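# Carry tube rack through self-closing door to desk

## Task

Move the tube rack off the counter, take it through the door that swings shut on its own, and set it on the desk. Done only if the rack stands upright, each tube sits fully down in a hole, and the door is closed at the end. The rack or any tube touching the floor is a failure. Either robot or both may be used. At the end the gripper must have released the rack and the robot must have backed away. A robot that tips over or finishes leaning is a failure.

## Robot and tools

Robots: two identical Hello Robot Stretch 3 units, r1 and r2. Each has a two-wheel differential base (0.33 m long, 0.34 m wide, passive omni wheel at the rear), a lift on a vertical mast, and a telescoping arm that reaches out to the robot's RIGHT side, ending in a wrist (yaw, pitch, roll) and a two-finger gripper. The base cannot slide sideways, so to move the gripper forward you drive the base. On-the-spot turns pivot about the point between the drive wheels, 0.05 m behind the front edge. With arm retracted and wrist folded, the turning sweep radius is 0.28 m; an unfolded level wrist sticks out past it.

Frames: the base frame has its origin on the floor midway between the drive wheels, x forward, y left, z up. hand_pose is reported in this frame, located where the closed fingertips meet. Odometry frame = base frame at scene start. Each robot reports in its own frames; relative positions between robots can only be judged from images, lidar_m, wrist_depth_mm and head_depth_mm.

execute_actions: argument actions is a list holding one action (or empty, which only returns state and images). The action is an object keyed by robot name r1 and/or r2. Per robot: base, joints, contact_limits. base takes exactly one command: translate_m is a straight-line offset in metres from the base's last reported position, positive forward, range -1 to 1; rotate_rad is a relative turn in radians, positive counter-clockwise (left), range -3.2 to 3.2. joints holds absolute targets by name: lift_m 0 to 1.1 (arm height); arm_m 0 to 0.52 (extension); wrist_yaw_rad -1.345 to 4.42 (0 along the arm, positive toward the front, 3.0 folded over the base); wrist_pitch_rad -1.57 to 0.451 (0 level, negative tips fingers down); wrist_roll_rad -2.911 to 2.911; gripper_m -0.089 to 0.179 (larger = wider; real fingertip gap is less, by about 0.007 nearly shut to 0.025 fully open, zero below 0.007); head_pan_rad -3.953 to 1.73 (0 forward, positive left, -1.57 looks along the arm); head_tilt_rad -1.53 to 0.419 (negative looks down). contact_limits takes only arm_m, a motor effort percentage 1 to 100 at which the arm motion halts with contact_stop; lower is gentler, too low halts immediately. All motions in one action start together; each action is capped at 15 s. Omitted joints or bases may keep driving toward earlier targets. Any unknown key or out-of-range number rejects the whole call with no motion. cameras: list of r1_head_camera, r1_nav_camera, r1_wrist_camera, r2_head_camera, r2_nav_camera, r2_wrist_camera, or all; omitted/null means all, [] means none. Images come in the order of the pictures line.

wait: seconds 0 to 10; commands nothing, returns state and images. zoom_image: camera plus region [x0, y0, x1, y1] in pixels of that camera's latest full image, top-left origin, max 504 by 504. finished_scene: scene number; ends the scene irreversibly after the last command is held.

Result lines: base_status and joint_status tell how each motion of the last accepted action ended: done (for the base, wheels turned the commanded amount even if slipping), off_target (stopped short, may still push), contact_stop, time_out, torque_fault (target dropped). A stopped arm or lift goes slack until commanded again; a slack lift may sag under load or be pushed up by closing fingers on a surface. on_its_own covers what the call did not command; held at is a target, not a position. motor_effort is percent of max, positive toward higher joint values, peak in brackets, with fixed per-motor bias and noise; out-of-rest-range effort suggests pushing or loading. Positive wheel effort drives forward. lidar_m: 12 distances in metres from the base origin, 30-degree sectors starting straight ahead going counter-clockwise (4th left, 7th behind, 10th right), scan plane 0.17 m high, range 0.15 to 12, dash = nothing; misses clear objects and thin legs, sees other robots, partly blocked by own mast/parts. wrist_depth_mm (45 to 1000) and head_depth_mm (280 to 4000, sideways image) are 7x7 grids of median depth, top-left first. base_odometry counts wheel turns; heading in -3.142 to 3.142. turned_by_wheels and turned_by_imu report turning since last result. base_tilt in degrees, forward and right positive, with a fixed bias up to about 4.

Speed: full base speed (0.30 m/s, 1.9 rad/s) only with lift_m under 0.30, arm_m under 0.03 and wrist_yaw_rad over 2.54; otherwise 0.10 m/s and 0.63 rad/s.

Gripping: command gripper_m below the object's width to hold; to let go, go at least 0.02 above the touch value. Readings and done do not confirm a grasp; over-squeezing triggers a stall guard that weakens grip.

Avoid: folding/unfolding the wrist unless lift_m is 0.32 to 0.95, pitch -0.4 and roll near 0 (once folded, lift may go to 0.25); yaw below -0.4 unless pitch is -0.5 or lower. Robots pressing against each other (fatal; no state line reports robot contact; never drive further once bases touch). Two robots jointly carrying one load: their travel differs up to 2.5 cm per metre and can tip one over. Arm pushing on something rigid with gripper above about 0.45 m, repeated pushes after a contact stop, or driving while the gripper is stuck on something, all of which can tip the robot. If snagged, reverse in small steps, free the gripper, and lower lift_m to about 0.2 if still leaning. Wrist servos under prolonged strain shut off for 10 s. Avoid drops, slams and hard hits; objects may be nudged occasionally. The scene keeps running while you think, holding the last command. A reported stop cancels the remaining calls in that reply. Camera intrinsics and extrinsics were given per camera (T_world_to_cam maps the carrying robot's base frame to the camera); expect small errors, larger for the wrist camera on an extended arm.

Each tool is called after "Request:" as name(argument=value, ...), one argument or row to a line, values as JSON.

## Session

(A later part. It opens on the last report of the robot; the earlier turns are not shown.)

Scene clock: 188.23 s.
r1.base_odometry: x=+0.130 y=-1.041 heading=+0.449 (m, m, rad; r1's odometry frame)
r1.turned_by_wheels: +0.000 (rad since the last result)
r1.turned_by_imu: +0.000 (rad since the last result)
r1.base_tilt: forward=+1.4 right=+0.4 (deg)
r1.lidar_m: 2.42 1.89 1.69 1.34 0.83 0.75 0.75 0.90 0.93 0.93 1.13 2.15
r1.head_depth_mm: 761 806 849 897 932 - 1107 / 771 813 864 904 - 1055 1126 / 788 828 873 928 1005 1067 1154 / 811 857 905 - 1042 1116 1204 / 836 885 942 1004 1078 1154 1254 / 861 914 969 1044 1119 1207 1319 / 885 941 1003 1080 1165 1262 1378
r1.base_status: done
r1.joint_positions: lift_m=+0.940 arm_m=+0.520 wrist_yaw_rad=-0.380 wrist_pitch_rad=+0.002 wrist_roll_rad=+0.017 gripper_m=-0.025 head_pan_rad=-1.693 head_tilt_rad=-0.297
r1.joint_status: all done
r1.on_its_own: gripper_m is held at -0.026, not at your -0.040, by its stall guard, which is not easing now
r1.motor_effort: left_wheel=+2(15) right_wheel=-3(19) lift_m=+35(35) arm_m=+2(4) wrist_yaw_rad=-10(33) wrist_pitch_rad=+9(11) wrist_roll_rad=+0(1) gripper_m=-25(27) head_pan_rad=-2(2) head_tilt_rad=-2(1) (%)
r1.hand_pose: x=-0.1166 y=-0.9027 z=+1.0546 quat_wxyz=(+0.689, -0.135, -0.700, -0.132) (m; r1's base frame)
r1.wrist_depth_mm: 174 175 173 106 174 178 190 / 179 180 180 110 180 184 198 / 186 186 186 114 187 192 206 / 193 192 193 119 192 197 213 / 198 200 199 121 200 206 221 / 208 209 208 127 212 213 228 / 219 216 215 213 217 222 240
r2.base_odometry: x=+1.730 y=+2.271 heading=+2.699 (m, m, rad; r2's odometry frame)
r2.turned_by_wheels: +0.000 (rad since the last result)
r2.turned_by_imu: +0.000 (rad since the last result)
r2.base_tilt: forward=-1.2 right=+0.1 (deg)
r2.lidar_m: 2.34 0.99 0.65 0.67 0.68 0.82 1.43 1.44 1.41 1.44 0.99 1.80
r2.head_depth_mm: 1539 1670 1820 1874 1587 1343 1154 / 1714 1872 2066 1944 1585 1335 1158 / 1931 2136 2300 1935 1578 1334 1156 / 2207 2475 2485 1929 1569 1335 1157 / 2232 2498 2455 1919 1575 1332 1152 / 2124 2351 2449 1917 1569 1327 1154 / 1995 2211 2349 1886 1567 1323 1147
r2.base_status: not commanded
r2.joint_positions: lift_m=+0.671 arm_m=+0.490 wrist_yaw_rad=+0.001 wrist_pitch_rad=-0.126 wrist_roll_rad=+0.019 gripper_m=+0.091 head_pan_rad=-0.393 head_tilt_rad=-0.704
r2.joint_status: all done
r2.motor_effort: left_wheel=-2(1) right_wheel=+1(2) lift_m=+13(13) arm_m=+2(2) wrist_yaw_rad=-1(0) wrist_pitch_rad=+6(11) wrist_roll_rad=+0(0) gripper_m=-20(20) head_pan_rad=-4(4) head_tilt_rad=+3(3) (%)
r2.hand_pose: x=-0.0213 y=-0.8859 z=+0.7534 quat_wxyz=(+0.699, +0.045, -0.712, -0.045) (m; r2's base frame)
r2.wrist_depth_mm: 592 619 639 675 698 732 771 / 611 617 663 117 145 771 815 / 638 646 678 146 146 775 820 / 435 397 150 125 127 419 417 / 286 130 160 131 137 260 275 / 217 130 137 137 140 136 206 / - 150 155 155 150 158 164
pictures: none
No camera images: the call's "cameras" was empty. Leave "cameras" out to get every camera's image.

Request:
execute_actions(
  actions=[
    {"r1":{"joints":{"gripper_m":0.12}},"r2":{"joints":{"gripper_m":0.179}}},
  ],
  cameras=[],
)

Request:
execute_actions(
  actions=[
    {"r1":{"joints":{"arm_m":0.22}},"r2":{"joints":{"arm_m":0.19}}},
  ],
  cameras=["r1_wrist_camera","r2_wrist_camera"],
)

Scene clock: 193.17 s.
r1.base_odometry: x=+0.130 y=-1.041 heading=+0.449 (m, m, rad; r1's odometry frame)
r1.turned_by_wheels: +0.000 (rad since the last result)
r1.turned_by_imu: +0.000 (rad since the last result)
r1.base_tilt: forward=+1.4 right=+0.3 (deg)
r1.lidar_m: 2.42 1.88 1.69 1.34 0.83 0.74 0.75 0.90 0.93 0.93 1.14 2.14
r1.head_depth_mm: 760 802 847 899 933 - 1109 / 776 819 866 904 - 1054 1127 / 803 845 888 950 1021 1087 1161 / 826 870 924 - 1058 1132 1215 / 846 898 955 1016 1092 1170 1269 / 872 925 983 1052 1128 1222 1329 / 897 953 1014 1087 1167 1264 1380
r1.base_status: not commanded
r1.joint_positions: lift_m=+0.940 arm_m=+0.520 wrist_yaw_rad=-0.393 wrist_pitch_rad=+0.002 wrist_roll_rad=+0.017 gripper_m=+0.120 head_pan_rad=-1.693 head_tilt_rad=-0.297
r1.joint_status: all done
r1.motor_effort: left_wheel=+0(3) right_wheel=+0(3) lift_m=+35(35) arm_m=+2(2) wrist_yaw_rad=-2(11) wrist_pitch_rad=+10(10) wrist_roll_rad=+0(1) gripper_m=+0(100) head_pan_rad=-3(3) head_tilt_rad=-1(2) (%)
r1.hand_pose: x=-0.1195 y=-0.9016 z=+1.0546 quat_wxyz=(+0.688, -0.139, -0.699, -0.137) (m; r1's base frame)
r1.wrist_depth_mm: 184 186 187 122 192 180 194 / 190 191 195 128 198 186 201 / 196 198 201 132 204 193 207 / 204 204 208 138 211 199 217 / 211 212 215 144 219 208 224 / 219 218 225 151 229 - 234 / 227 232 233 159 237 228 241
r2.base_odometry: x=+1.730 y=+2.271 heading=+2.699 (m, m, rad; r2's odometry frame)
r2.turned_by_wheels: +0.000 (rad since the last result)
r2.turned_by_imu: +0.001 (rad since the last result)
r2.base_tilt: forward=-1.2 right=+0.1 (deg)
r2.lidar_m: 2.34 0.99 0.65 0.67 0.67 0.82 1.42 1.44 1.41 1.44 1.00 1.80
r2.head_depth_mm: 1542 1666 1809 1883 1586 1340 1156 / 1704 1872 2065 1934 1581 1341 1154 / 1931 2136 2293 1935 1580 1337 1155 / 2213 2489 2480 1913 1576 1335 1152 / 2241 2520 2456 1920 1573 1327 1155 / 2103 2360 2461 1918 1567 1325 1150 / 1997 2220 2357 1913 1571 1323 1145
r2.base_status: not commanded
r2.joint_positions: lift_m=+0.671 arm_m=+0.490 wrist_yaw_rad=+0.001 wrist_pitch_rad=-0.126 wrist_roll_rad=+0.019 gripper_m=+0.179 head_pan_rad=-0.393 head_tilt_rad=-0.704
r2.joint_status: all done
r2.motor_effort: left_wheel=-2(2) right_wheel=+2(1) lift_m=+13(13) arm_m=+2(2) wrist_yaw_rad=-1(0) wrist_pitch_rad=+6(6) wrist_roll_rad=+0(0) gripper_m=+0(92) head_pan_rad=-4(3) head_tilt_rad=+3(2) (%)
r2.hand_pose: x=-0.0213 y=-0.8859 z=+0.7534 quat_wxyz=(+0.699, +0.045, -0.712, -0.045) (m; r2's base frame)
r2.wrist_depth_mm: 587 625 646 666 701 722 759 / 614 612 665 117 144 778 803 / 634 641 690 146 146 763 828 / 434 385 150 125 128 419 418 / 283 130 160 133 138 258 274 / - 130 144 136 140 137 205 / - 153 154 154 150 157 171
pictures: none
No camera images: the call's "cameras" was empty. Leave "cameras" out to get every camera's image.

Scene clock: 196.60 s.
r1.base_odometry: x=+0.130 y=-1.041 heading=+0.449 (m, m, rad; r1's odometry frame)
r1.turned_by_wheels: +0.000 (rad since the last result)
r1.turned_by_imu: +0.000 (rad since the last result)
r1.base_tilt: forward=+1.4 right=+0.3 (deg)
r1.lidar_m: 2.43 1.89 1.69 1.34 0.83 0.75 0.75 0.90 0.93 0.93 1.14 2.15
r1.head_depth_mm: 766 805 851 896 932 - 1111 / 776 818 864 918 - 1059 1131 / 806 845 888 940 - - 1164 / 824 872 929 981 - - 1224 / 849 897 952 1017 1093 1185 1278 / 873 922 984 1057 1130 1223 1327 / 896 953 1015 1088 1177 1269 1378
r1.base_status: not commanded
r1.joint_positions: lift_m=+0.940 arm_m=+0.220 wrist_yaw_rad=-0.394 wrist_pitch_rad=+0.002 wrist_roll_rad=+0.017 gripper_m=+0.120 head_pan_rad=-1.693 head_tilt_rad=-0.297
r1.joint_status: all done
r1.motor_effort: left_wheel=-1(0) right_wheel=+0(0) lift_m=+35(35) arm_m=-2(2) wrist_yaw_rad=-1(2) wrist_pitch_rad=+9(9) wrist_roll_rad=+0(0) gripper_m=+0(0) head_pan_rad=-2(2) head_tilt_rad=-1(1) (%)
r1.hand_pose: x=-0.1199 y=-0.6018 z=+1.0546 quat_wxyz=(+0.688, -0.140, -0.699, -0.137) (m; r1's base frame)
r1.wrist_depth_mm: 434 438 456 442 466 465 467 / 462 458 456 469 470 468 488 / 469 480 480 470 494 492 508 / 495 492 496 507 506 509 514 / 497 518 511 515 537 532 541 / 524 521 545 536 543 - 565 / 540 560 563 550 572 579 601
r2.base_odometry: x=+1.730 y=+2.271 heading=+2.699 (m, m, rad; r2's odometry frame)
r2.turned_by_wheels: +0.000 (rad since the last result)
r2.turned_by_imu: +0.001 (rad since the last result)
r2.base_tilt: forward=-1.2 right=+0.1 (deg)
r2.lidar_m: 2.34 0.98 0.65 0.67 0.67 0.82 1.43 1.44 1.41 1.44 0.99 1.80
r2.head_depth_mm: 1535 1665 1826 1878 1581 1341 1160 / 1710 1868 2070 1937 1587 1341 1160 / 1919 2139 2304 1939 1580 1339 1159 / 2205 2486 2462 1918 1573 1333 1150 / 2237 2495 2463 1922 1571 1328 1147 / 2109 2358 2446 1921 1567 1324 1150 / 1993 2218 2349 1901 1561 1319 1145
r2.base_status: not commanded
r2.joint_positions: lift_m=+0.671 arm_m=+0.190 wrist_yaw_rad=+0.001 wrist_pitch_rad=-0.126 wrist_roll_rad=+0.019 gripper_m=+0.179 head_pan_rad=-0.393 head_tilt_rad=-0.704
r2.joint_status: all done
r2.motor_effort: left_wheel=-2(2) right_wheel=+1(1) lift_m=+13(13) arm_m=-2(3) wrist_yaw_rad=-1(0) wrist_pitch_rad=+6(6) wrist_roll_rad=+0(0) gripper_m=-1(1) head_pan_rad=-3(3) head_tilt_rad=+2(3) (%)
r2.hand_pose: x=-0.0213 y=-0.5864 z=+0.7534 quat_wxyz=(+0.699, +0.044, -0.712, -0.045) (m; r2's base frame)
r2.wrist_depth_mm: 831 874 914 933 982 - - / 860 908 925 976 - - - / 896 938 934 421 901 889 891 / 442 433 432 425 428 423 420 / 285 287 283 279 279 279 278 / - 222 231 238 - - - / - - - - - - -
pictures: r1_wrist_camera, r2_wrist_camera
camera_calibration (this result's frames):
r1_wrist_camera: T_world_to_cam=[[-0.93343, 0.357703, -0.0274975, 0.134373], [0.102775, 0.193183, -0.975765, 1.18843], [-0.343722, -0.913635, -0.217085, -0.196458], [0, 0, 0, 1]] pos_world=[-0.0642392, -0.45714, 1.12067]
r2_wrist_camera: T_world_to_cam=[[-0.998937, 0.0406584, -0.0217229, 0.0131875], [0.0312081, 0.249663, -0.96783, 0.919602], [-0.0339271, -0.967479, -0.250666, -0.209565], [0, 0, 0, 1]] pos_world=[-0.0226355, -0.432876, 0.837774]
Images, in order (width x height): r1_wrist_camera 644x364, r2_wrist_camera 644x364.

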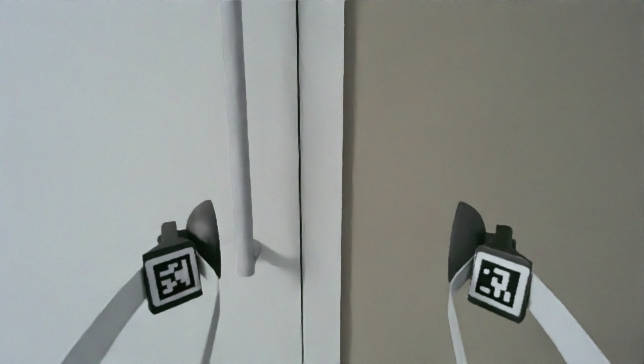

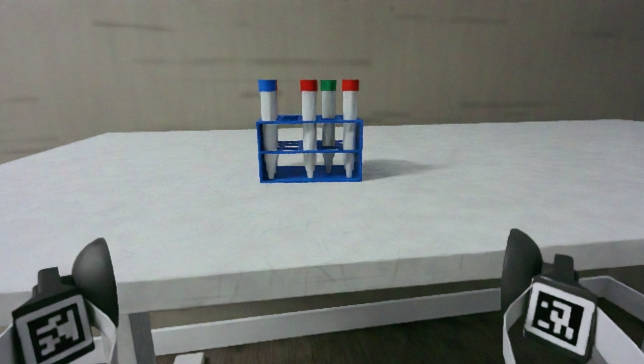

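Request:
finished_scene(
  scene=2,
)

The scene is finished: the task was done.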